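# Build a three-block leaning arch with four robot arms

## Task

Find three blocks among the objects on the table and make an arch. Two matching blocks of identical shape and size stand upright on one end, that end flat against the table, and tilt toward one another. A third block, the keystone, sits centred between them on their slanted upper ends, touching both with no gap. The three blocks form a straight line, and no other loose object touches any of them. Any number of the arms may help. At the end every gripper has released and moved away, and the arch must stand without robot support. Arm bases in the scene frame (metres, heading in degrees counter-clockwise from +x): arm1 x=+0.65 y=-0.28 z=+0.72 heading +153; arm2 x=+0.30 y=+0.65 z=+0.72 heading -122; arm3 x=-0.65 y=+0.12 z=+0.72 heading +5; arm4 x=-0.40 y=-0.65 z=+0.72 heading +61.

## Robot and tools

Robots: four identical i2rt Big YAM arms named arm1, arm2, arm3 and arm4. They are mounted on a table top at about z=0.72 m, at the positions and headings listed in the task. Each arm has six revolute joints, a two-finger parallel gripper and one wrist camera. The camera rides on top of the hand and looks toward the fingertips. The hand reaches roughly 1.0 m from the joint1 axis. Joints move at different speeds, so the hand can take a curved, wide path between two postures.

Frames: there is one shared scene frame, with its origin on the floor and +z up. "hand" means the point halfway between the fingertips (URDF link pinch). Its local z runs along the fingers, and its local y is the direction the fingers open and close. Each arm's URDF root base_link is its own foot. The true foot pose is never printed, so any hand position you work out from the URDF is an estimate.

execute_actions: the argument "actions" is a list holding either no action or exactly one. An action is an object keyed by robot name, and each robot gets {"joints": {...}}. Each arm has its own object. Every joint value is an absolute target in joint space, not an offset from the current reading. Ranges and the tolerance counted as arrived:
- joint1_rad: -2.879 to 2.879, ±0.045. Base yaw, positive counter-clockwise seen from above. At 0 the arm extends along its foot's heading.
- joint2_rad: 0 to 3.141, ±0.14. Shoulder. At 0 the upper arm lies roughly level, pointing backward; larger values lift it and then bring it forward.
- joint3_rad: 0 to 3.019, ±0.09. Elbow. At 0 it is fully folded; larger values open it.
- joint4_rad: -1.692 to 1.57, ±0.055. Wrist pitch, positive tips the fingers up.
- joint5_rad: -1.57 to 1.57, ±0.03. Sideways wrist swing, positive toward the arm's right.
- joint6_rad: -2.094 to 2.094, ±0.035. Hand roll, positive clockwise when viewed from behind the hand.
- gripper_m: 0 to 0.093 m, ±0.003. This is the fingertip gap, and each finger moves half of it. Grip force peaks around 50 to 62 N per pad, lower on some units.
All listed motions start together. An action lasts at most 15 s. A joint or robot you leave out keeps chasing its previous target. "cameras" takes a list of arm1_cam_wrist, arm2_cam_wrist, arm3_cam_wrist, arm4_cam_wrist, or "all". Null, a missing list or ["all"] gives every camera, and [] gives none. An unknown name or key, or any out-of-range number, rejects the whole call and nothing moves. An empty actions list only reports state and images.

wait: seconds from 0 to 10. It commands nothing and returns the same report as an empty action.

zoom_image: camera (one wrist camera name) and region [x0, y0, x1, y1] in pixels of that camera's most recent full image. (0,0) is the top-left corner, and the region can be at most 504 by 504. Images are 616x616 fisheye, and the intrinsics are given per camera.

read_manual: optional section, only "licences". It returns licence text and moves nothing.

finished_scene: scene is the integer number of the current scene. It ends that scene for good and reports whether the arch counted. Call it only after everything is released and stable.

Reading results: "pictures" lists the cameras in the same order as the images. joint_positions gives the current angles. Joint torques are the total drive outputs in joint order, with per-unit offset, scale and noise. They are nonzero even in free air, so treat them as rough hints of contact. joint_status says how each commanded motion ended:
- off_target: stopped short and may still be pushing.
- contact_stop or time_out: the old target is dropped and the joint holds where it stopped. A timed-out joint may keep a clipped target near its position and keep pushing; on_its_own names it.
- not_followed: the self and inter-arm clearance check blocked that arm's joint targets. The arm may retry them on later actions. A "joint command not followed" line with a "cause:" explains it. Gripper commands still run.
- limit_stop_at_motor_heat: the arm stopped because of heat; resend the target.
on_its_own lists joints you did not command, and "held at" shows their held target, not their position. A target very close to the current reading may not produce movement.

Cautions: the arms do not stop on contact and can press hard. To relieve a stuck push, command the joint to its reported position. Loaded or pushing motors heat up, even while you are composing a reply, and the robot holds its last command the whole time. A MOTOR HOT line appears from 85 °C. At 100 °C an OVER-TEMPERATURE FAULT drops that arm. A hard press between two arms is a fault, and a hard hit may be. The clearance check can react late and ignores fingers, gripper housings and wrist cameras. No line reports arm-to-arm contact. Don't push or knock objects out of the work area, and avoid drops, slips and slams. If one call in a reply reports a stop, the rest of that reply's execute_actions, wait and finished_scene calls are skipped. Loose objects may occasionally be nudged by an outside disturbance. Arms run independently, and a stalled arm does not halt the others.

Each tool is called after ">>>" as name(argument=value, ...) on one line, values as JSON.

## Session

I'll start by looking at the current state.

>>> execute_actions(actions=[])

Scene clock: 0.00 s.
Joint torques (N m, as the arm reports them, + toward a larger angle): no reading
arm1.joint_positions: joint1_rad=-0.866 joint2_rad=+0.466 joint3_rad=+1.384 joint4_rad=-1.604 joint5_rad=+0.079 joint6_rad=+0.479 gripper_m=+0.095
arm1.joint_status: not commanded
arm1.hand: x=+0.6376 y=-0.1483 z=+1.2840 quat_wxyz=(-0.219, +0.530, -0.730, -0.373) (m; scene frame)
arm2.joint_positions: joint1_rad=+0.091 joint2_rad=+0.645 joint3_rad=+1.335 joint4_rad=-1.436 joint5_rad=-0.183 joint6_rad=+0.195 gripper_m=+0.095
arm2.joint_status: not commanded
arm2.hand: x=+0.2190 y=+0.4302 z=+1.2761 quat_wxyz=(-0.306, -0.807, -0.428, +0.268) (m; scene frame)
arm3.joint_positions: joint1_rad=-0.268 joint2_rad=+0.322 joint3_rad=+1.363 joint4_rad=-1.389 joint5_rad=+0.275 joint6_rad=+0.757 gripper_m=+0.094
arm3.joint_status: not commanded
arm3.hand: x=-0.5594 y=+0.0480 z=+1.2914 quat_wxyz=(-0.574, -0.441, -0.687, -0.057) (m; scene frame)
arm4.joint_positions: joint1_rad=+0.691 joint2_rad=+0.376 joint3_rad=+1.494 joint4_rad=-1.419 joint5_rad=+0.106 joint6_rad=-0.569 gripper_m=+0.095
arm4.joint_status: not commanded
arm4.hand: x=-0.3995 y=-0.5474 z=+1.3450 quat_wxyz=(-0.520, +0.720, -0.366, -0.277) (m; scene frame)
pictures: arm1_cam_wrist, arm2_cam_wrist, arm3_cam_wrist, arm4_cam_wrist
Images, in order (width x height): arm1_cam_wrist 616x616, arm2_cam_wrist 616x616, arm3_cam_wrist 616x616, arm4_cam_wrist 616x616.

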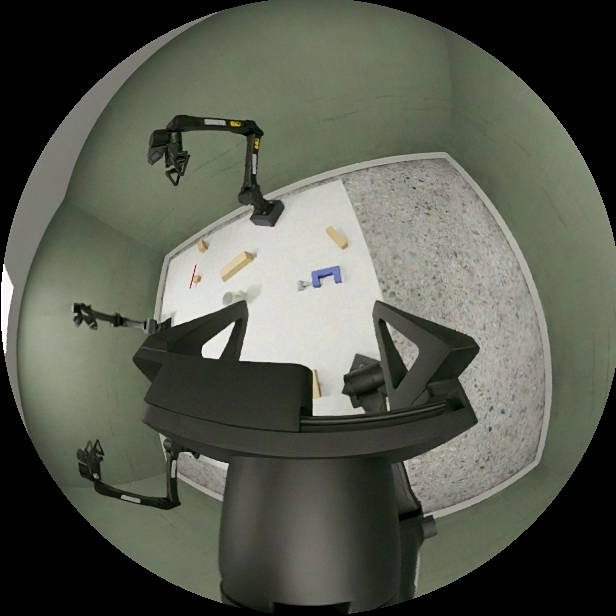

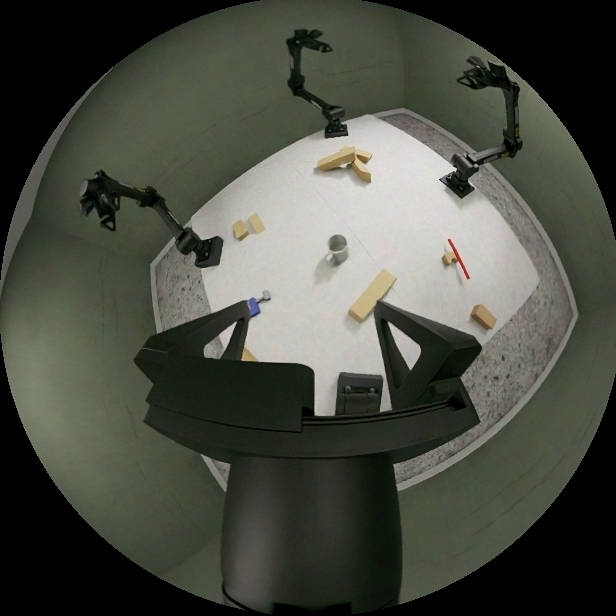

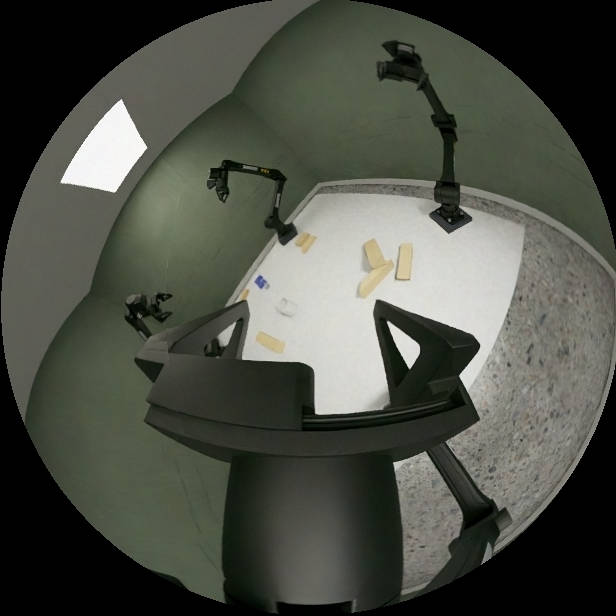

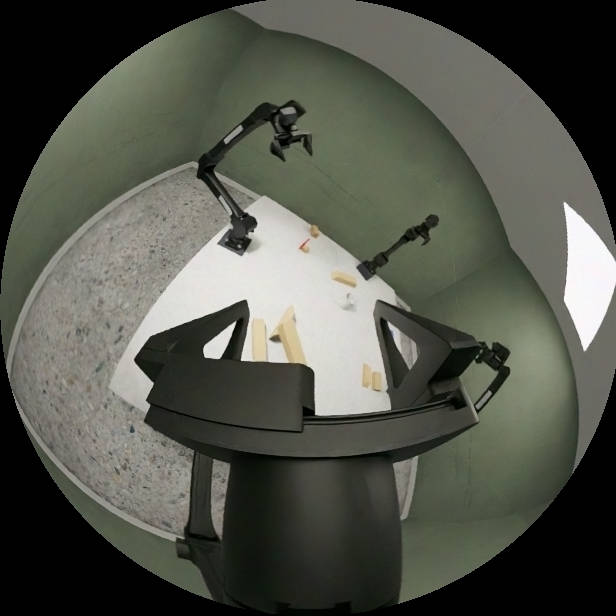

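>>> zoom_image(camera="arm2_cam_wrist", region=[200, 110, 520, 370])

>>> zoom_image(camera="arm3_cam_wrist", region=[230, 200, 470, 370])

>>> zoom_image(camera="arm1_cam_wrist", region=[170, 200, 380, 410])

>>> zoom_image(camera="arm4_cam_wrist", region=[230, 210, 410, 400])

Region (200, 110, 520, 370) of arm2_cam_wrist's 616x616 image, scaled by 1.575, with more detail than that image has; it fills the top 410 rows of this view, and the rest is white.

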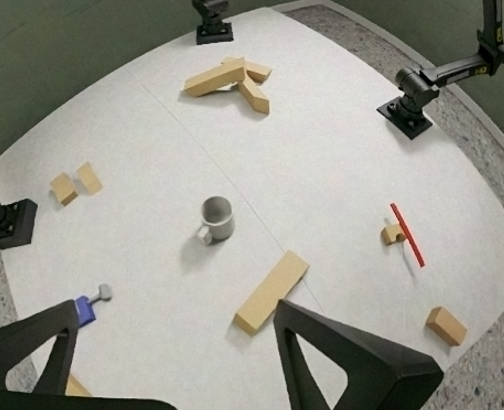

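Region (230, 200, 470, 370) of arm3_cam_wrist's 616x616 image, scaled by 2.100, with more detail than that image has; it fills the top 357 rows of this view, and the rest is white.

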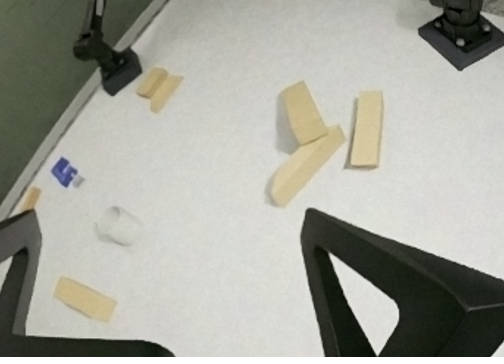

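Region (170, 200, 380, 410) of arm1_cam_wrist's 616x616 image, scaled by 2.400, with more detail than that image has.

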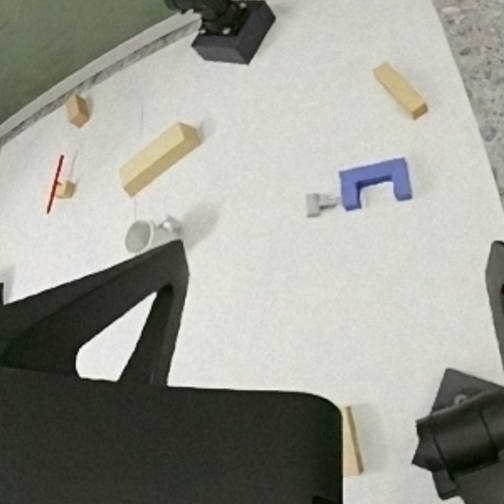

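Region (230, 210, 410, 400) of arm4_cam_wrist's 616x616 image, scaled by 2.653, with more detail than that image has; it fills the left 477 columns of this view, and the rest is white.

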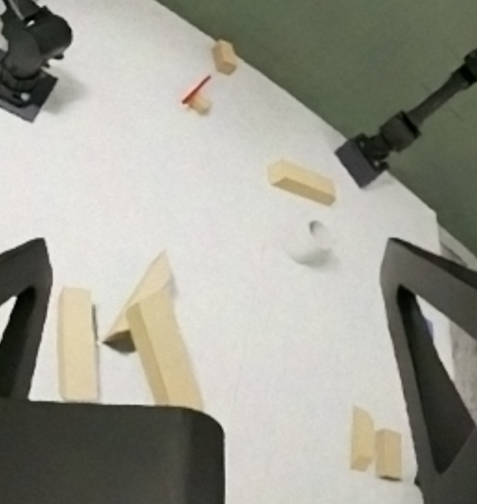

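>>> execute_actions(actions=[{"arm1":{"joints":{"joint1_rad":0.23,"joint2_rad":0.15,"joint3_rad":0.55,"joint4_rad":-1.2,"joint5_rad":0,"joint6_rad":0}},"arm2":{"joints":{"joint1_rad":-0.06,"joint2_rad":0.45,"joint3_rad":0.6,"joint4_rad":-0.94,"joint5_rad":0,"joint6_rad":0}},"arm3":{"joints":{"joint1_rad":0.65,"joint2_rad":0.86,"joint3_rad":0.88,"joint4_rad":-0.82,"joint5_rad":0,"joint6_rad":0}},"arm4":{"joints":{"joint1_rad":0.02,"joint2_rad":0.70,"joint3_rad":0.72,"joint4_rad":-0.82,"joint5_rad":0,"joint6_rad":0}}}])

Scene clock: 67.80 s.
Joint torques (N m, as the arm reports them, + toward a larger angle): arm1=[ 3.04  1.95  9.96  1.75 -0.03 -0.04] | arm2=[-0.6   1.53 10.04  2.    0.23 -0.26] | arm3=[ 0.62 -3.47 11.42  2.53 -0.08 -0.07] | arm4=[-0.08 -0.54  9.24  2.57  0.04  0.07]
arm1.joint_positions: joint1_rad=+0.221 joint2_rad=+0.150 joint3_rad=+0.554 joint4_rad=-1.218 joint5_rad=+0.002 joint6_rad=+0.013 gripper_m=+0.095
arm1.joint_status: all done
arm1.hand: x=+0.4813 y=-0.2315 z=+0.9995 quat_wxyz=(-0.055, +0.919, -0.136, -0.366) (m; scene frame)
arm2.joint_positions: joint1_rad=-0.057 joint2_rad=+0.458 joint3_rad=+0.590 joint4_rad=-0.955 joint5_rad=-0.004 joint6_rad=+0.015 gripper_m=+0.095
arm2.joint_status: all done
arm2.hand: x=+0.1481 y=+0.4425 z=+1.0141 quat_wxyz=(-0.170, -0.833, -0.417, +0.322) (m; scene frame)
arm3.joint_positions: joint1_rad=+0.645 joint2_rad=+0.872 joint3_rad=+0.848 joint4_rad=-0.840 joint5_rad=+0.000 joint6_rad=+0.015 gripper_m=+0.094
arm3.joint_status: all done
arm3.hand: x=-0.3747 y=+0.3643 z=+1.0005 quat_wxyz=(-0.324, +0.327, -0.878, -0.132) (m; scene frame)
arm4.joint_positions: joint1_rad=+0.024 joint2_rad=+0.702 joint3_rad=+0.729 joint4_rad=-0.841 joint5_rad=+0.000 joint6_rad=-0.008 gripper_m=+0.095
arm4.joint_status: all done
arm4.hand: x=-0.2353 y=-0.3676 z=+0.9990 quat_wxyz=(-0.323, +0.466, -0.805, -0.175) (m; scene frame)
pictures: arm1_cam_wrist, arm2_cam_wrist, arm3_cam_wrist, arm4_cam_wrist
Images, in order (width x height): arm1_cam_wrist 616x616, arm2_cam_wrist 616x616, arm3_cam_wrist 616x616, arm4_cam_wrist 616x616.

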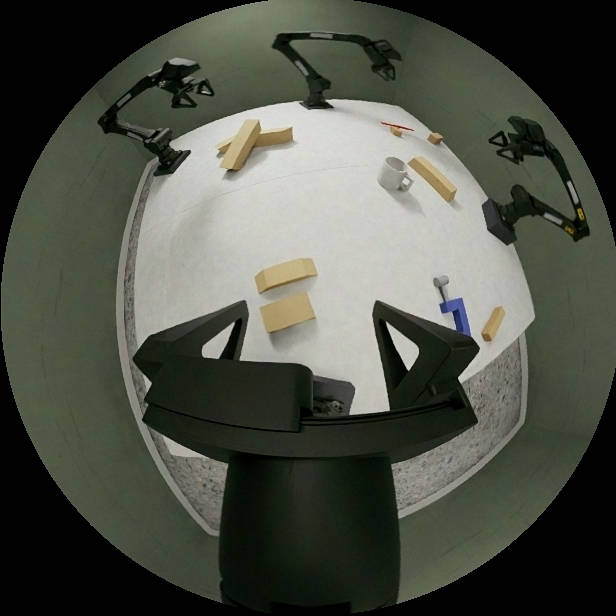

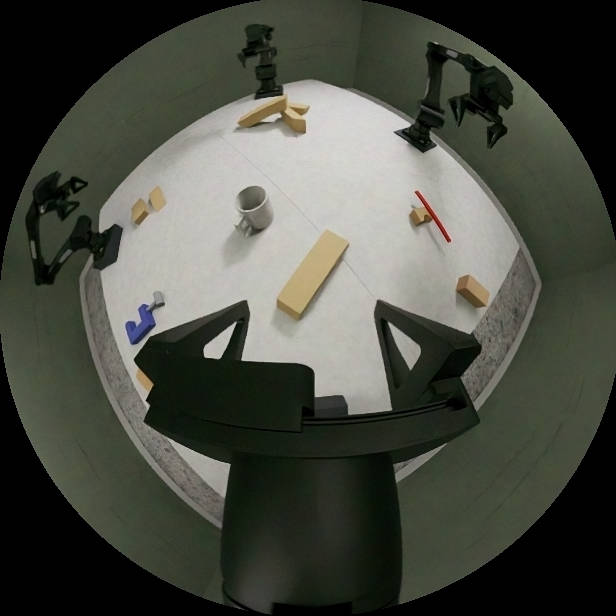

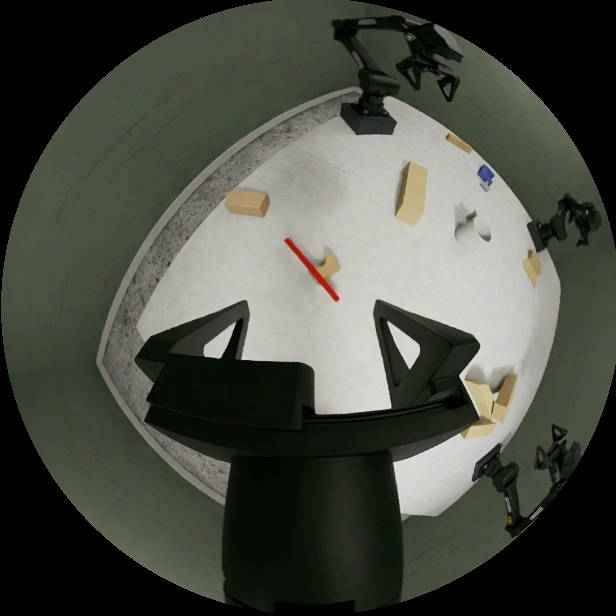

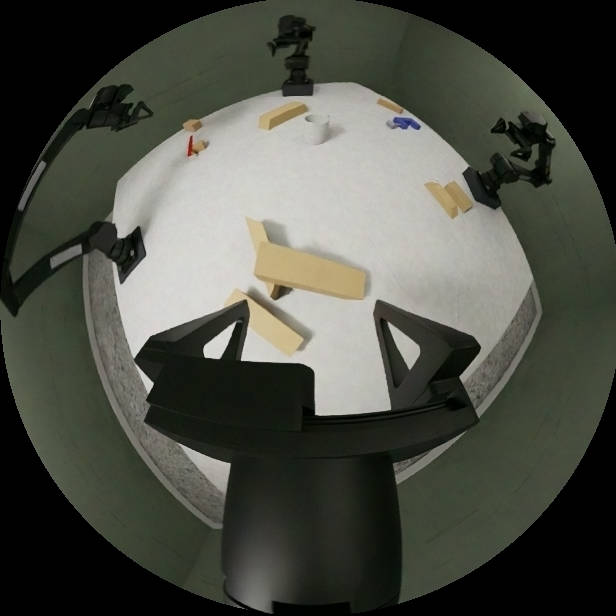

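>>> zoom_image(camera="arm4_cam_wrist", region=[210, 200, 390, 370])

>>> zoom_image(camera="arm1_cam_wrist", region=[230, 240, 350, 350])

>>> zoom_image(camera="arm1_cam_wrist", region=[200, 100, 470, 220])

>>> zoom_image(camera="arm2_cam_wrist", region=[250, 210, 380, 340])

>>> zoom_image(camera="arm3_cam_wrist", region=[380, 120, 560, 300])

>>> zoom_image(camera="arm3_cam_wrist", region=[440, 350, 550, 460])

Region (210, 200, 390, 370) of arm4_cam_wrist's 616x616 image, scaled by 2.800, with more detail than that image has.

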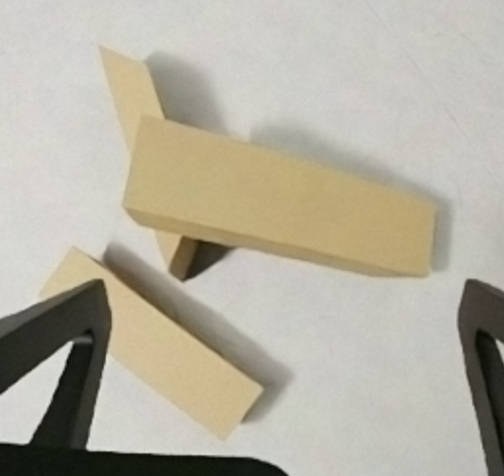

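Region (230, 240, 350, 350) of arm1_cam_wrist's 616x616 image, scaled by 4.200, with more detail than that image has; it fills the top 462 rows of this view, and the rest is white.

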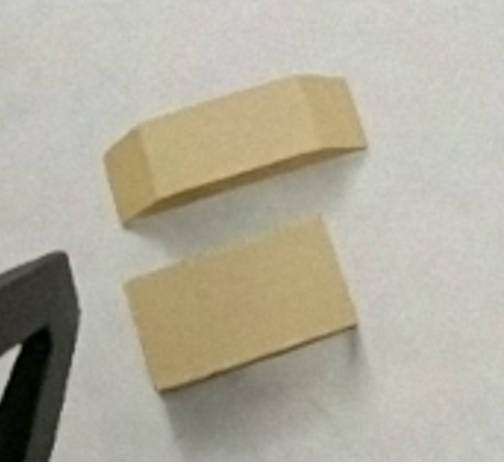

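Region (200, 100, 470, 220) of arm1_cam_wrist's 616x616 image, scaled by 1.867, with more detail than that image has.

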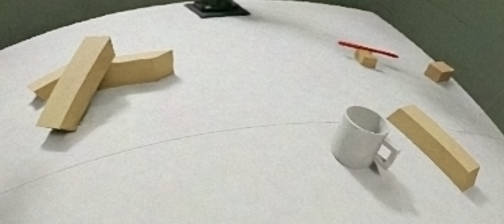

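Region (250, 210, 380, 340) of arm2_cam_wrist's 616x616 image, scaled by 3.877, with more detail than that image has.

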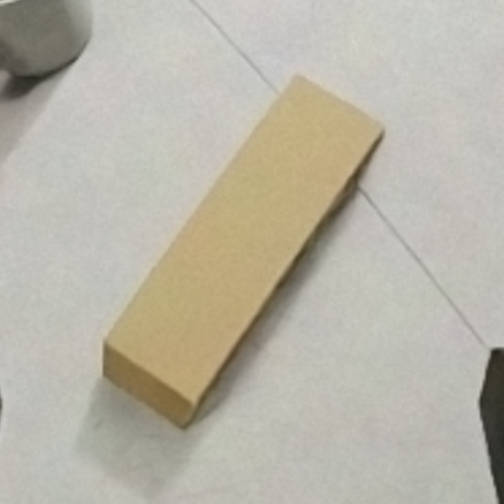

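Region (380, 120, 560, 300) of arm3_cam_wrist's 616x616 image, scaled by 2.800, with more detail than that image has.

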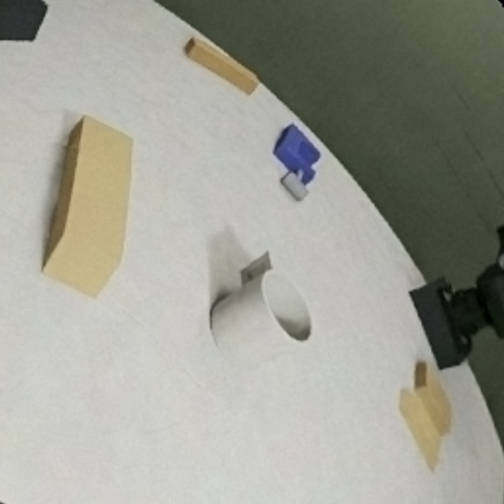

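Region (440, 350, 550, 460) of arm3_cam_wrist's 616x616 image, scaled by 4.582, with more detail than that image has.

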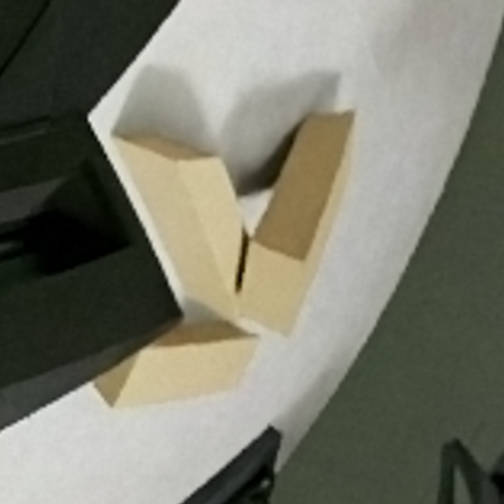

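>>> zoom_image(camera="arm2_cam_wrist", region=[220, 70, 330, 150])

>>> zoom_image(camera="arm2_cam_wrist", region=[110, 170, 190, 240])

>>> zoom_image(camera="arm4_cam_wrist", region=[410, 160, 490, 230])

>>> zoom_image(camera="arm4_cam_wrist", region=[240, 80, 350, 150])

Region (220, 70, 330, 150) of arm2_cam_wrist's 616x616 image, scaled by 4.582, with more detail than that image has; it fills the top 367 rows of this view, and the rest is white.

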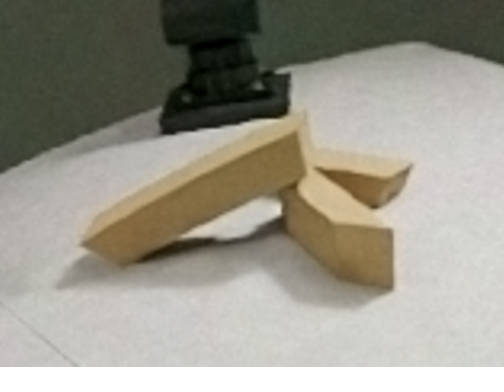

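Region (110, 170, 190, 240) of arm2_cam_wrist's 616x616 image, scaled by 6.300, with more detail than that image has; it fills the top 441 rows of this view, and the rest is white.

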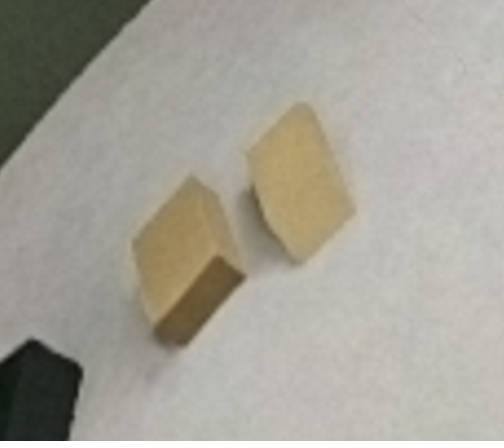

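Region (410, 160, 490, 230) of arm4_cam_wrist's 616x616 image, scaled by 6.300, with more detail than that image has; it fills the top 441 rows of this view, and the rest is white.

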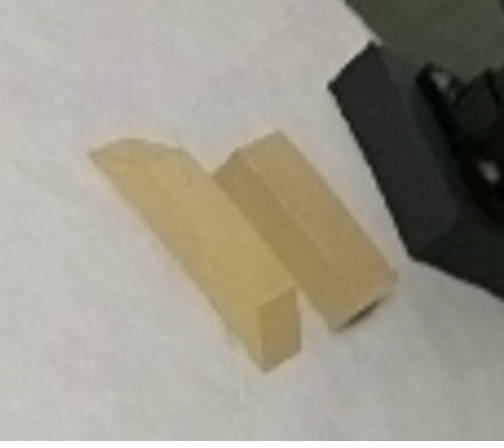

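Region (240, 80, 350, 150) of arm4_cam_wrist's 616x616 image, scaled by 4.582, with more detail than that image has; it fills the top 321 rows of this view, and the rest is white.

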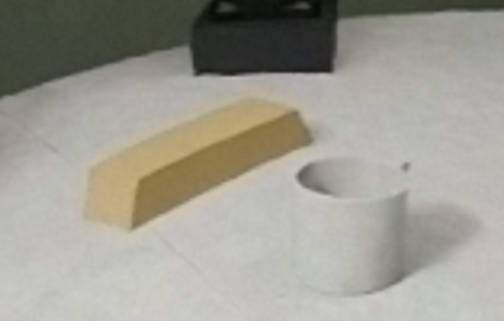

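>>> execute_actions(actions=[{"arm1":{"joints":{"joint1_rad":-0.443,"joint2_rad":0.6,"joint3_rad":0.45,"joint4_rad":0.6,"joint5_rad":0,"joint6_rad":1.571}},"arm2":{"joints":{"joint1_rad":-0.171,"joint2_rad":1.582,"joint3_rad":1.069,"joint4_rad":-1.058,"joint5_rad":0,"joint6_rad":0.49}},"arm3":{"joints":{"joint1_rad":-0.55,"joint2_rad":0.5,"joint3_rad":0.6,"joint4_rad":-0.7,"joint5_rad":0,"joint6_rad":0}},"arm4":{"joints":{"joint1_rad":-0.238,"joint2_rad":1.536,"joint3_rad":1.092,"joint4_rad":-1.172,"joint5_rad":-0.329,"joint6_rad":-1.71}}}], cameras=["arm2_cam_wrist","arm3_cam_wrist","arm4_cam_wrist"])

Scene clock: 190.03 s.
Joint torques (N m, as the arm reports them, + toward a larger angle): arm1=[ 1.59 -2.9  10.53  1.86 -0.01  0.07] | arm2=[  0.2  -10.2    8.75   0.36   0.15  -0.04] | arm3=[-0.5   0.8   9.68  2.83 -0.09 -0.1 ] | arm4=[  0.01 -11.37  10.2   -0.62  -0.49  -0.12]
arm1.joint_positions: joint1_rad=-0.435 joint2_rad=+0.599 joint3_rad=+0.454 joint4_rad=+0.583 joint5_rad=+0.000 joint6_rad=+1.558 gripper_m=+0.095
arm1.joint_status: all done
arm1.hand: x=+0.4461 y=-0.0023 z=+1.2246 quat_wxyz=(+0.255, +0.172, -0.506, -0.806) (m; scene frame)
arm2.joint_positions: joint1_rad=-0.169 joint2_rad=+1.586 joint3_rad=+1.052 joint4_rad=-1.054 joint5_rad=-0.003 joint6_rad=+0.475 gripper_m=+0.095
arm2.joint_status: all done
arm2.hand: x=+0.0167 y=+0.3417 z=+0.8526 quat_wxyz=(+0.005, -0.984, -0.177, -0.009) (m; scene frame)
arm3.joint_positions: joint1_rad=-0.544 joint2_rad=+0.502 joint3_rad=+0.593 joint4_rad=-0.720 joint5_rad=+0.001 joint6_rad=+0.013 gripper_m=+0.094
arm3.joint_status: all done
arm3.hand: x=-0.3815 y=-0.0172 z=+0.9899 quat_wxyz=(-0.441, -0.211, -0.867, +0.095) (m; scene frame)
arm4.joint_positions: joint1_rad=-0.236 joint2_rad=+1.550 joint3_rad=+1.058 joint4_rad=-1.161 joint5_rad=-0.325 joint6_rad=-1.701 gripper_m=+0.095
arm4.joint_status: all done
arm4.hand: x=-0.1542 y=-0.3325 z=+0.8348 quat_wxyz=(-0.032, +0.931, -0.328, -0.157) (m; scene frame)
pictures: arm2_cam_wrist, arm3_cam_wrist, arm4_cam_wrist
Images, in order (width x height): arm2_cam_wrist 616x616, arm3_cam_wrist 616x616, arm4_cam_wrist 616x616.

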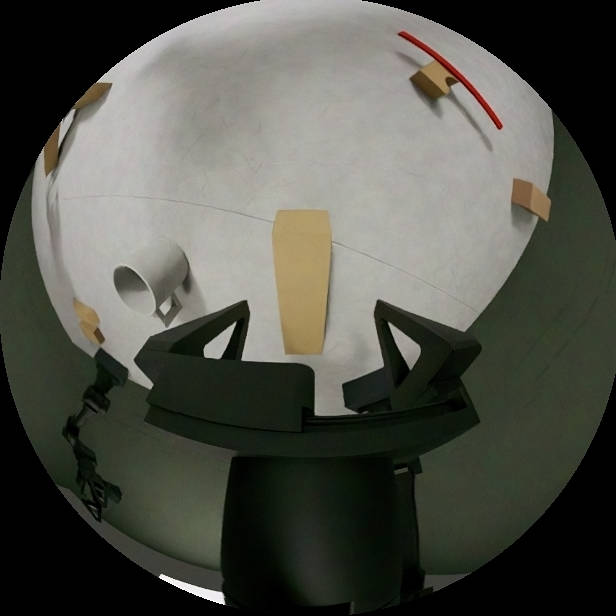

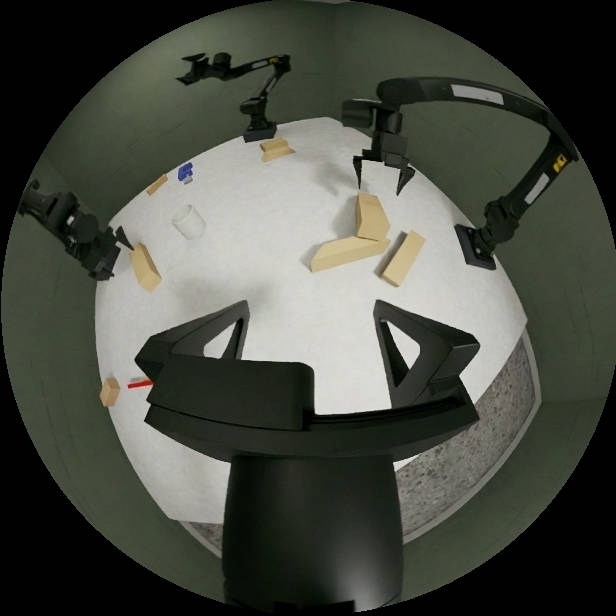

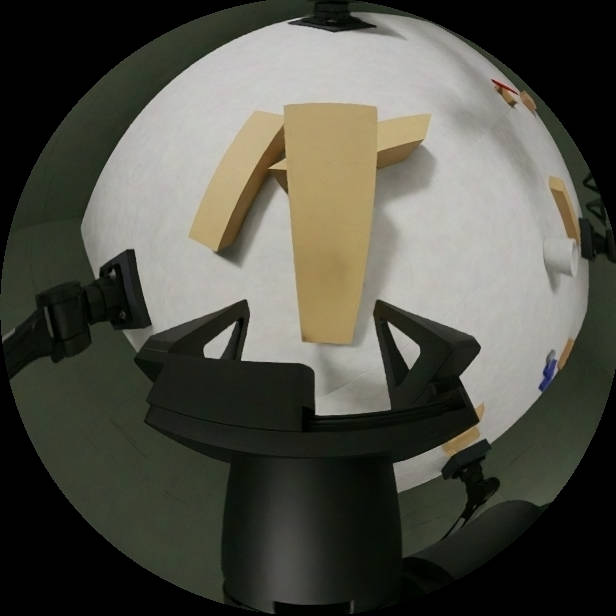

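>>> execute_actions(actions=[{"arm1":{"joints":{"joint2_rad":1.2,"joint4_rad":1.0}},"arm2":{"joints":{"joint1_rad":-0.150,"joint2_rad":1.768,"joint3_rad":0.96,"joint4_rad":-0.751,"joint6_rad":0.50}},"arm4":{"joints":{"joint1_rad":-0.2,"joint2_rad":1.585,"joint3_rad":1.07,"joint4_rad":-1.05,"joint5_rad":-0.331,"joint6_rad":-1.67}}}], cameras=["arm2_cam_wrist","arm4_cam_wrist"])

Scene clock: 214.23 s.
Joint torques (N m, as the arm reports them, + toward a larger angle): arm1=[ 1.45 -8.22  8.69  1.87  0.02  0.07] | arm2=[  0.51 -11.42   6.53   0.87   0.17  -0.04] | arm3=[-0.6   0.57  9.72  2.74 -0.14 -0.1 ] | arm4=[  0.54 -10.29   8.5    0.65  -0.5    0.05]
arm1.joint_positions: joint1_rad=-0.435 joint2_rad=+1.191 joint3_rad=+0.454 joint4_rad=+0.982 joint5_rad=+0.000 joint6_rad=+1.559 gripper_m=+0.095
arm1.joint_status: all done
arm1.hand: x=+0.3768 y=+0.0941 z=+1.0861 quat_wxyz=(+0.239, +0.196, -0.581, -0.753) (m; scene frame)
arm2.joint_positions: joint1_rad=-0.156 joint2_rad=+1.784 joint3_rad=+0.947 joint4_rad=-0.759 joint5_rad=-0.003 joint6_rad=+0.485 gripper_m=+0.095
arm2.joint_status: all done
arm2.hand: x=+0.0223 y=+0.3398 z=+0.7416 quat_wxyz=(+0.007, -0.984, -0.178, -0.012) (m; scene frame)
arm3.joint_positions: joint1_rad=-0.544 joint2_rad=+0.502 joint3_rad=+0.593 joint4_rad=-0.720 joint5_rad=+0.001 joint6_rad=+0.013 gripper_m=+0.094
arm3.joint_status: not commanded
arm3.hand: x=-0.3815 y=-0.0172 z=+0.9899 quat_wxyz=(-0.441, -0.211, -0.867, +0.095) (m; scene frame)
arm4.joint_positions: joint1_rad=-0.203 joint2_rad=+1.578 joint3_rad=+1.058 joint4_rad=-1.063 joint5_rad=-0.327 joint6_rad=-1.678 gripper_m=+0.095
arm4.joint_status: all done
arm4.hand: x=-0.1497 y=-0.3086 z=+0.8226 quat_wxyz=(-0.059, +0.935, -0.319, -0.144) (m; scene frame)
pictures: arm2_cam_wrist, arm4_cam_wrist
Images, in order (width x height): arm2_cam_wrist 616x616, arm4_cam_wrist 616x616.

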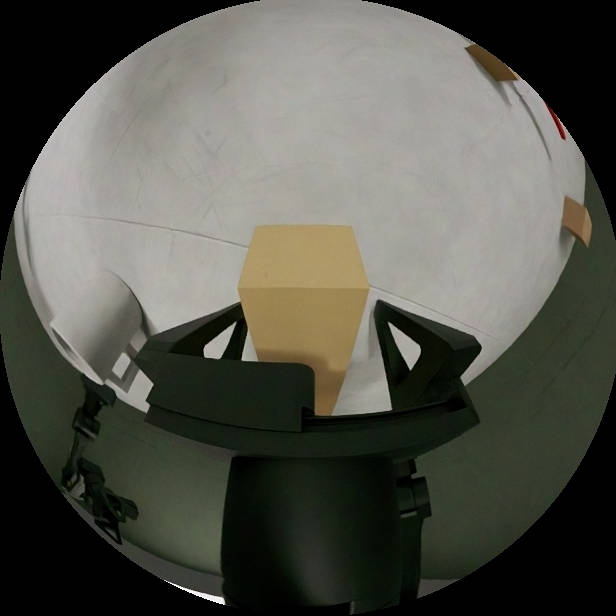

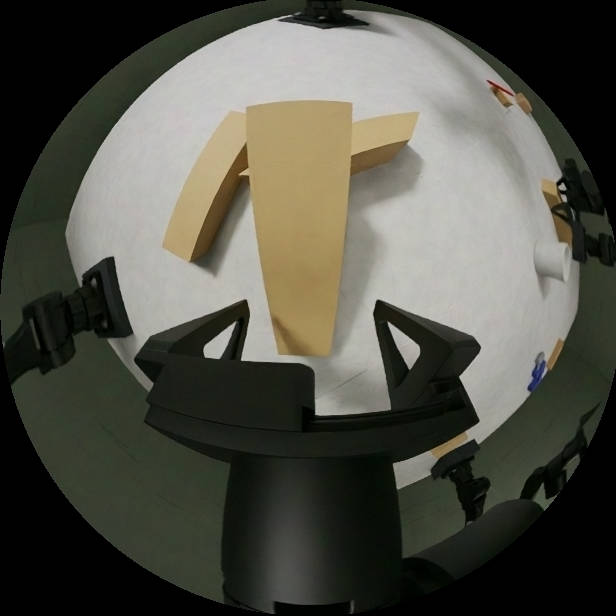

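>>> execute_actions(actions=[{"arm2":{"joints":{"joint4_rad":-0.725}},"arm4":{"joints":{"joint1_rad":-0.163,"joint2_rad":1.655,"joint3_rad":0.995,"joint4_rad":-0.905,"joint5_rad":-0.333,"joint6_rad":-1.64}}}], cameras=["arm2_cam_wrist","arm3_cam_wrist","arm4_cam_wrist"])

Scene clock: 221.43 s.
Joint torques (N m, as the arm reports them, + toward a larger angle): arm1=[ 1.38 -8.41  8.74  2.02  0.03  0.09] | arm2=[  0.49 -13.18   6.49   0.65   0.16   0.05] | arm3=[-1.09  0.59  9.62  2.67 -0.11 -0.12] | arm4=[  0.46 -11.77   6.79   0.62  -0.48   0.04]
arm1.joint_positions: joint1_rad=-0.435 joint2_rad=+1.191 joint3_rad=+0.454 joint4_rad=+0.982 joint5_rad=+0.000 joint6_rad=+1.559 gripper_m=+0.095
arm1.joint_status: not commanded
arm1.hand: x=+0.3768 y=+0.0941 z=+1.0861 quat_wxyz=(+0.239, +0.196, -0.581, -0.753) (m; scene frame)
arm2.joint_positions: joint1_rad=-0.156 joint2_rad=+1.784 joint3_rad=+0.947 joint4_rad=-0.734 joint5_rad=-0.003 joint6_rad=+0.485 gripper_m=+0.095
arm2.joint_status: all done
arm2.hand: x=+0.0182 y=+0.3351 z=+0.7415 quat_wxyz=(+0.000, -0.984, -0.178, -0.002) (m; scene frame)
arm3.joint_positions: joint1_rad=-0.544 joint2_rad=+0.502 joint3_rad=+0.593 joint4_rad=-0.720 joint5_rad=+0.001 joint6_rad=+0.013 gripper_m=+0.094
arm3.joint_status: not commanded
arm3.hand: x=-0.3815 y=-0.0172 z=+0.9899 quat_wxyz=(-0.441, -0.211, -0.867, +0.095) (m; scene frame)
arm4.joint_positions: joint1_rad=-0.166 joint2_rad=+1.664 joint3_rad=+0.996 joint4_rad=-0.917 joint5_rad=-0.329 joint6_rad=-1.648 gripper_m=+0.095
arm4.joint_status: all done
arm4.hand: x=-0.1625 y=-0.2996 z=+0.7685 quat_wxyz=(-0.053, +0.936, -0.315, -0.147) (m; scene frame)
pictures: arm2_cam_wrist, arm3_cam_wrist, arm4_cam_wrist
Images, in order (width x height): arm2_cam_wrist 616x616, arm3_cam_wrist 616x616, arm4_cam_wrist 616x616.

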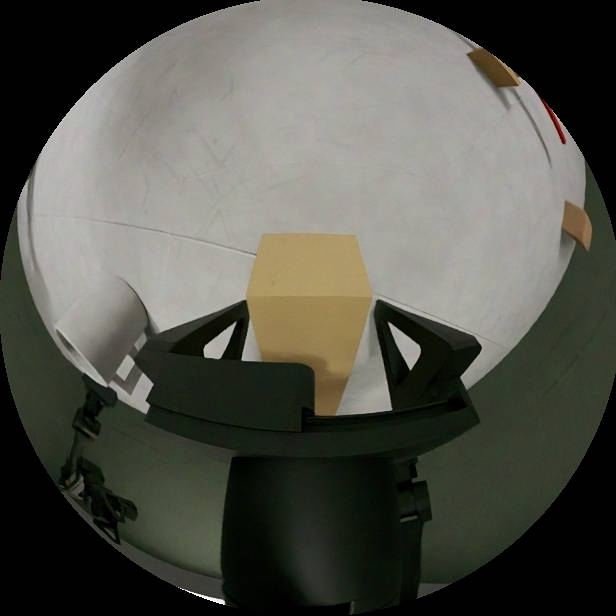

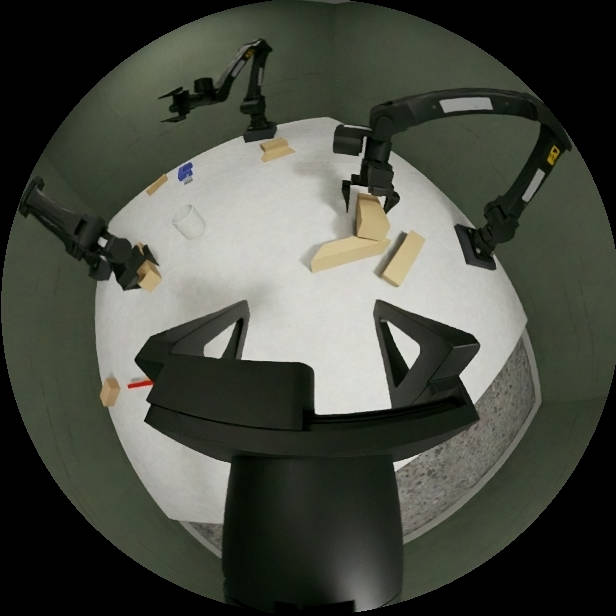

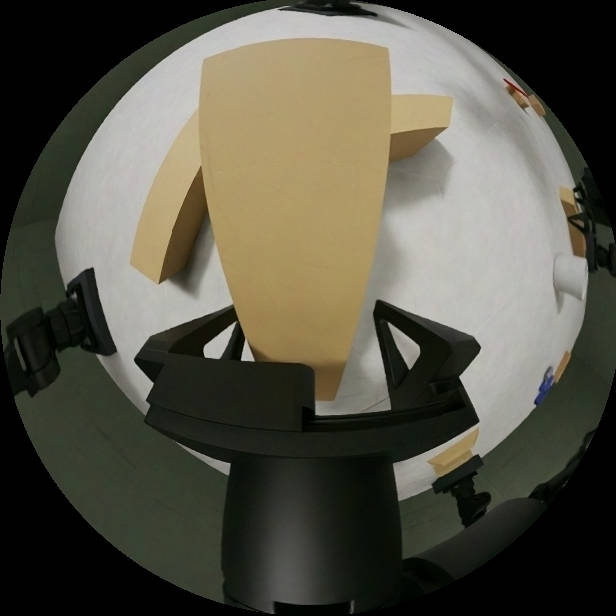

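>>> execute_actions(actions=[{"arm2":{"joints":{"gripper_m":0.03}},"arm4":{"joints":{"gripper_m":0.03}}}], cameras=["arm2_cam_wrist","arm4_cam_wrist"])

Scene clock: 225.77 s.
Joint torques (N m, as the arm reports them, + toward a larger angle): arm1=[ 1.35 -8.43  8.69  1.96  0.02  0.05] | arm2=[  0.56 -12.55   6.55   0.79   0.16   0.03] | arm3=[-0.64  0.86  9.65  2.8  -0.1  -0.1 ] | arm4=[  0.4  -11.74   6.82   0.51  -0.5    0.01]
arm1.joint_positions: joint1_rad=-0.435 joint2_rad=+1.191 joint3_rad=+0.454 joint4_rad=+0.982 joint5_rad=+0.000 joint6_rad=+1.559 gripper_m=+0.095
arm1.joint_status: not commanded
arm1.hand: x=+0.3768 y=+0.0941 z=+1.0861 quat_wxyz=(+0.239, +0.196, -0.581, -0.753) (m; scene frame)
arm2.joint_positions: joint1_rad=-0.156 joint2_rad=+1.784 joint3_rad=+0.947 joint4_rad=-0.733 joint5_rad=-0.003 joint6_rad=+0.488 gripper_m=+0.059
arm2.joint_status: gripper_m off_target (ended at +0.059, target +0.030)
arm2.hand: x=+0.0180 y=+0.3347 z=+0.7417 quat_wxyz=(-0.001, -0.984, -0.177, -0.001) (m; scene frame)
arm3.joint_positions: joint1_rad=-0.544 joint2_rad=+0.502 joint3_rad=+0.593 joint4_rad=-0.720 joint5_rad=+0.001 joint6_rad=+0.013 gripper_m=+0.094
arm3.joint_status: not commanded
arm3.hand: x=-0.3815 y=-0.0172 z=+0.9899 quat_wxyz=(-0.441, -0.211, -0.867, +0.095) (m; scene frame)
arm4.joint_positions: joint1_rad=-0.166 joint2_rad=+1.664 joint3_rad=+0.995 joint4_rad=-0.915 joint5_rad=-0.329 joint6_rad=-1.645 gripper_m=+0.059
arm4.joint_status: gripper_m off_target (ended at +0.059, target +0.030)
arm4.hand: x=-0.1624 y=-0.2996 z=+0.7681 quat_wxyz=(-0.054, +0.936, -0.317, -0.147) (m; scene frame)
pictures: arm2_cam_wrist, arm4_cam_wrist
Images, in order (width x height): arm2_cam_wrist 616x616, arm4_cam_wrist 616x616.

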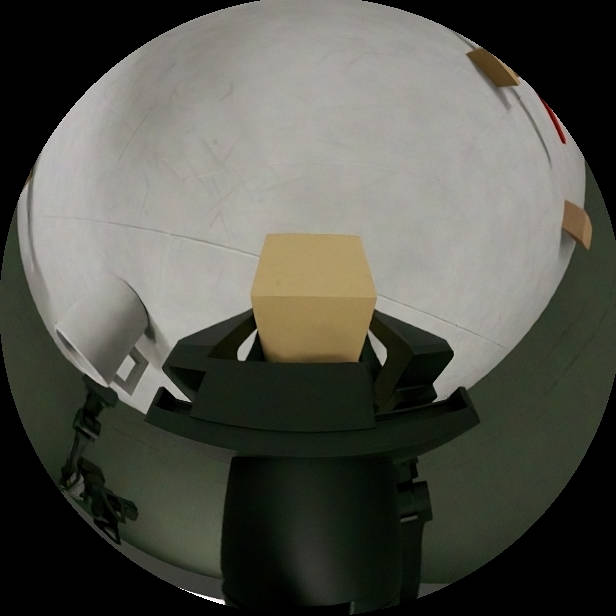

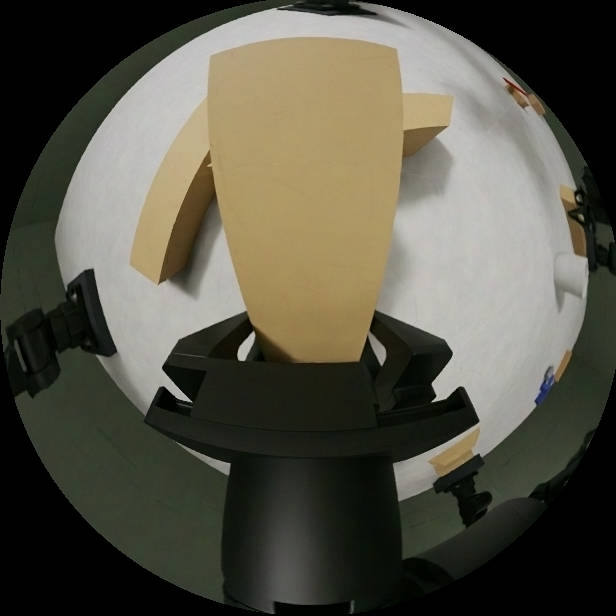

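>>> execute_actions(actions=[{"arm2":{"joints":{"joint2_rad":1.48,"joint3_rad":1.23,"joint4_rad":-1.30}},"arm4":{"joints":{"joint2_rad":1.455,"joint3_rad":1.29,"joint4_rad":-1.40}}}], cameras=["arm3_cam_wrist"])

Scene clock: 233.97 s.
Joint torques (N m, as the arm reports them, + toward a larger angle): arm1=[ 1.55 -8.01  8.65  1.95  0.03  0.07] | arm2=[  1.11 -10.8    9.46   0.2    0.08   0.01] | arm3=[-0.39  0.89  9.63  2.78 -0.12 -0.13] | arm4=[  0.47 -11.14  11.49  -0.64  -0.65   0.01]
arm1.joint_positions: joint1_rad=-0.435 joint2_rad=+1.191 joint3_rad=+0.454 joint4_rad=+0.982 joint5_rad=+0.000 joint6_rad=+1.559 gripper_m=+0.095
arm1.joint_status: not commanded
arm1.hand: x=+0.3768 y=+0.0941 z=+1.0861 quat_wxyz=(+0.239, +0.196, -0.581, -0.753) (m; scene frame)
arm2.joint_positions: joint1_rad=-0.156 joint2_rad=+1.497 joint3_rad=+1.212 joint4_rad=-1.288 joint5_rad=+0.000 joint6_rad=+0.489 gripper_m=+0.059
arm2.joint_status: all done
arm2.hand: x=+0.0154 y=+0.3326 z=+0.9445 quat_wxyz=(+0.002, -0.984, -0.177, -0.002) (m; scene frame)
arm3.joint_positions: joint1_rad=-0.544 joint2_rad=+0.502 joint3_rad=+0.593 joint4_rad=-0.720 joint5_rad=+0.001 joint6_rad=+0.013 gripper_m=+0.094
arm3.joint_status: not commanded
arm3.hand: x=-0.3815 y=-0.0172 z=+0.9899 quat_wxyz=(-0.441, -0.211, -0.867, +0.095) (m; scene frame)
arm4.joint_positions: joint1_rad=-0.166 joint2_rad=+1.467 joint3_rad=+1.252 joint4_rad=-1.387 joint5_rad=-0.325 joint6_rad=-1.645 gripper_m=+0.059
arm4.joint_status: all done
arm4.hand: x=-0.1670 y=-0.3020 z=+0.9360 quat_wxyz=(-0.044, +0.935, -0.318, -0.149) (m; scene frame)
pictures: arm3_cam_wrist
Images, in order (width x height): arm3_cam_wrist 616x616.

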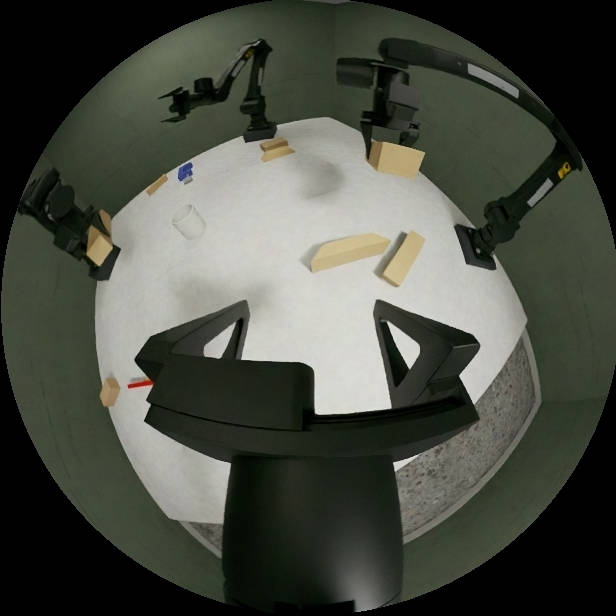

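>>> execute_actions(actions=[{"arm1":{"joints":{"joint2_rad":1.525,"joint3_rad":0.45,"joint4_rad":1.093,"joint1_rad":-0.45,"joint6_rad":1.583}},"arm2":{"joints":{"joint1_rad":0.395,"joint2_rad":1.64,"joint3_rad":1.43,"joint4_rad":-1.335,"joint6_rad":0.80}},"arm4":{"joints":{"joint1_rad":-0.6,"joint4_rad":-0.15,"joint5_rad":0,"joint6_rad":0}},"arm3":{"joints":{"joint1_rad":-0.76,"joint6_rad":1.10,"gripper_m":0.065}}}], cameras=["arm1_cam_wrist","arm3_cam_wrist"])

Scene clock: 255.90 s.
Joint torques (N m, as the arm reports them, + toward a larger angle): arm1=[  0.83 -11.58   6.6    1.97   0.08   0.07] | arm2=[  0.35 -14.17  11.95  -0.07   0.03  -0.01] | arm3=[-0.75  1.22  9.56  2.7  -0.09  0.12] | arm4=[  0.57 -14.01  12.95   4.24  -0.15   0.06]
arm1.joint_positions: joint1_rad=-0.437 joint2_rad=+1.519 joint3_rad=+0.454 joint4_rad=+1.077 joint5_rad=+0.000 joint6_rad=+1.571 gripper_m=+0.095
arm1.joint_status: all done
arm1.hand: x=+0.3574 y=+0.1240 z=+0.9571 quat_wxyz=(+0.218, +0.219, -0.666, -0.679) (m; scene frame)
arm2.joint_positions: joint1_rad=+0.395 joint2_rad=+1.673 joint3_rad=+1.378 joint4_rad=-1.324 joint5_rad=+0.002 joint6_rad=+0.786 gripper_m=+0.059
arm2.joint_status: all done
arm2.hand: x=+0.2148 y=+0.1779 z=+0.9282 quat_wxyz=(+0.023, -0.954, -0.300, -0.012) (m; scene frame)
arm3.joint_positions: joint1_rad=-0.755 joint2_rad=+0.502 joint3_rad=+0.593 joint4_rad=-0.720 joint5_rad=+0.000 joint6_rad=+1.086 gripper_m=+0.065
arm3.joint_status: all done
arm3.hand: x=-0.4156 y=-0.0710 z=+0.9893 quat_wxyz=(-0.439, -0.689, -0.569, -0.097) (m; scene frame)
arm4.joint_positions: joint1_rad=-0.604 joint2_rad=+1.477 joint3_rad=+1.252 joint4_rad=-0.197 joint5_rad=+0.004 joint6_rad=-0.009 gripper_m=+0.059
arm4.joint_status: all done
arm4.hand: x=+0.1947 y=-0.3906 z=+1.0721 quat_wxyz=(-0.535, +0.177, -0.820, -0.100) (m; scene frame)
pictures: arm1_cam_wrist, arm3_cam_wrist
Images, in order (width x height): arm1_cam_wrist 616x616, arm3_cam_wrist 616x616.

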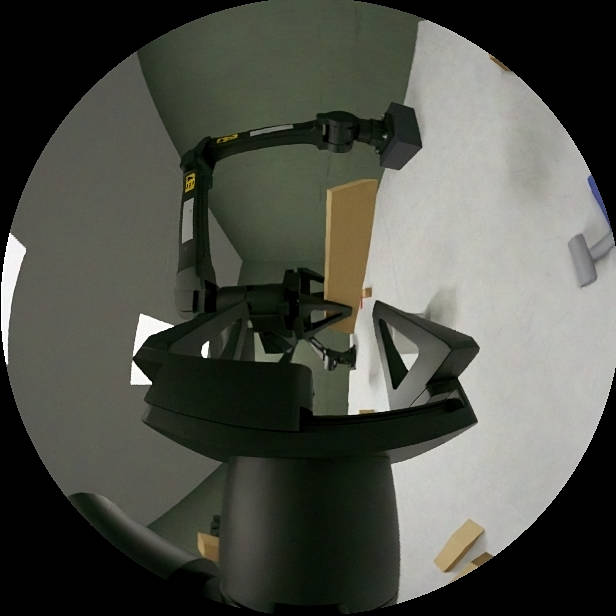

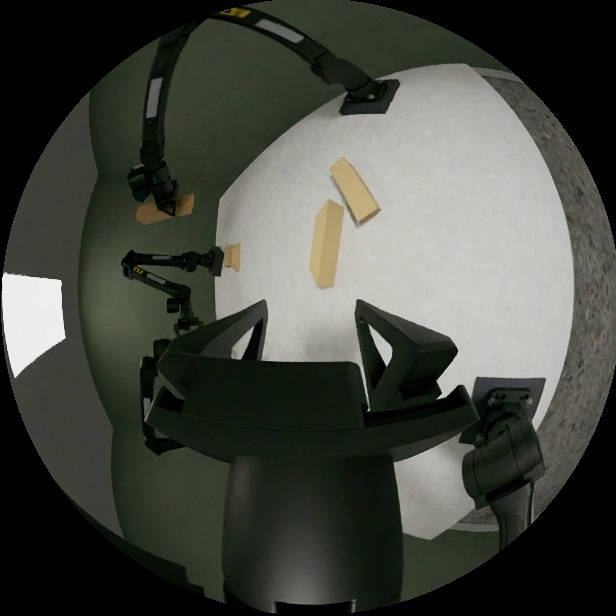

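>>> execute_actions(actions=[{"arm1":{"joints":{"joint2_rad":1.69,"joint3_rad":0.54,"joint4_rad":1.182}},"arm2":{"joints":{"joint4_rad":-1.266}},"arm3":{"joints":{"joint2_rad":1.70,"joint3_rad":1.46,"joint4_rad":-1.285}}}], cameras=["arm1_cam_wrist","arm3_cam_wrist"])

Scene clock: 263.90 s.
Joint torques (N m, as the arm reports them, + toward a larger angle): arm1=[  0.85 -13.45   8.13   1.97   0.04   0.09] | arm2=[  0.8  -14.8   12.21   0.74   0.03   0.01] | arm3=[ -0.44 -13.97  11.26  -0.47   0.01   0.16] | arm4=[  0.45 -14.01  12.95   4.25  -0.14   0.06]
arm1.joint_positions: joint1_rad=-0.437 joint2_rad=+1.680 joint3_rad=+0.512 joint4_rad=+1.164 joint5_rad=+0.000 joint6_rad=+1.571 gripper_m=+0.095
arm1.joint_status: all done
arm1.hand: x=+0.3425 y=+0.1449 z=+0.9234 quat_wxyz=(+0.217, +0.221, -0.671, -0.674) (m; scene frame)
arm2.joint_positions: joint1_rad=+0.395 joint2_rad=+1.673 joint3_rad=+1.378 joint4_rad=-1.271 joint5_rad=+0.002 joint6_rad=+0.786 gripper_m=+0.059
arm2.joint_status: all done
arm2.hand: x=+0.2125 y=+0.1649 z=+0.9278 quat_wxyz=(-0.001, -0.954, -0.300, +0.001) (m; scene frame)
arm3.joint_positions: joint1_rad=-0.755 joint2_rad=+1.714 joint3_rad=+1.411 joint4_rad=-1.274 joint5_rad=+0.000 joint6_rad=+1.087 gripper_m=+0.065
arm3.joint_status: all done
arm3.hand: x=-0.2556 y=-0.1962 z=+0.8612 quat_wxyz=(+0.008, -0.770, -0.638, -0.003) (m; scene frame)
arm4.joint_positions: joint1_rad=-0.604 joint2_rad=+1.477 joint3_rad=+1.252 joint4_rad=-0.197 joint5_rad=+0.004 joint6_rad=-0.009 gripper_m=+0.059
arm4.joint_status: not commanded
arm4.hand: x=+0.1947 y=-0.3906 z=+1.0721 quat_wxyz=(-0.535, +0.177, -0.820, -0.100) (m; scene frame)
pictures: arm1_cam_wrist, arm3_cam_wrist
Images, in order (width x height): arm1_cam_wrist 616x616, arm3_cam_wrist 616x616.

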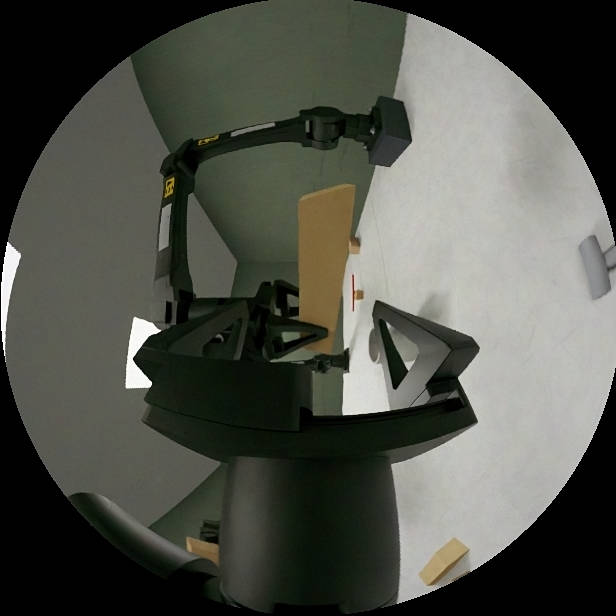

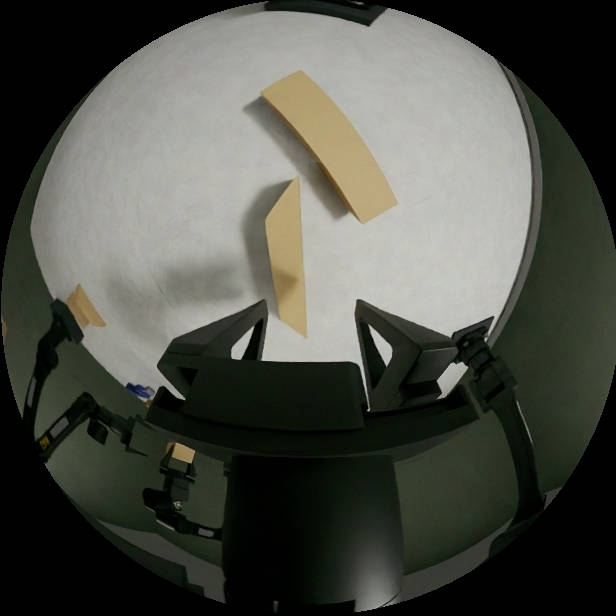

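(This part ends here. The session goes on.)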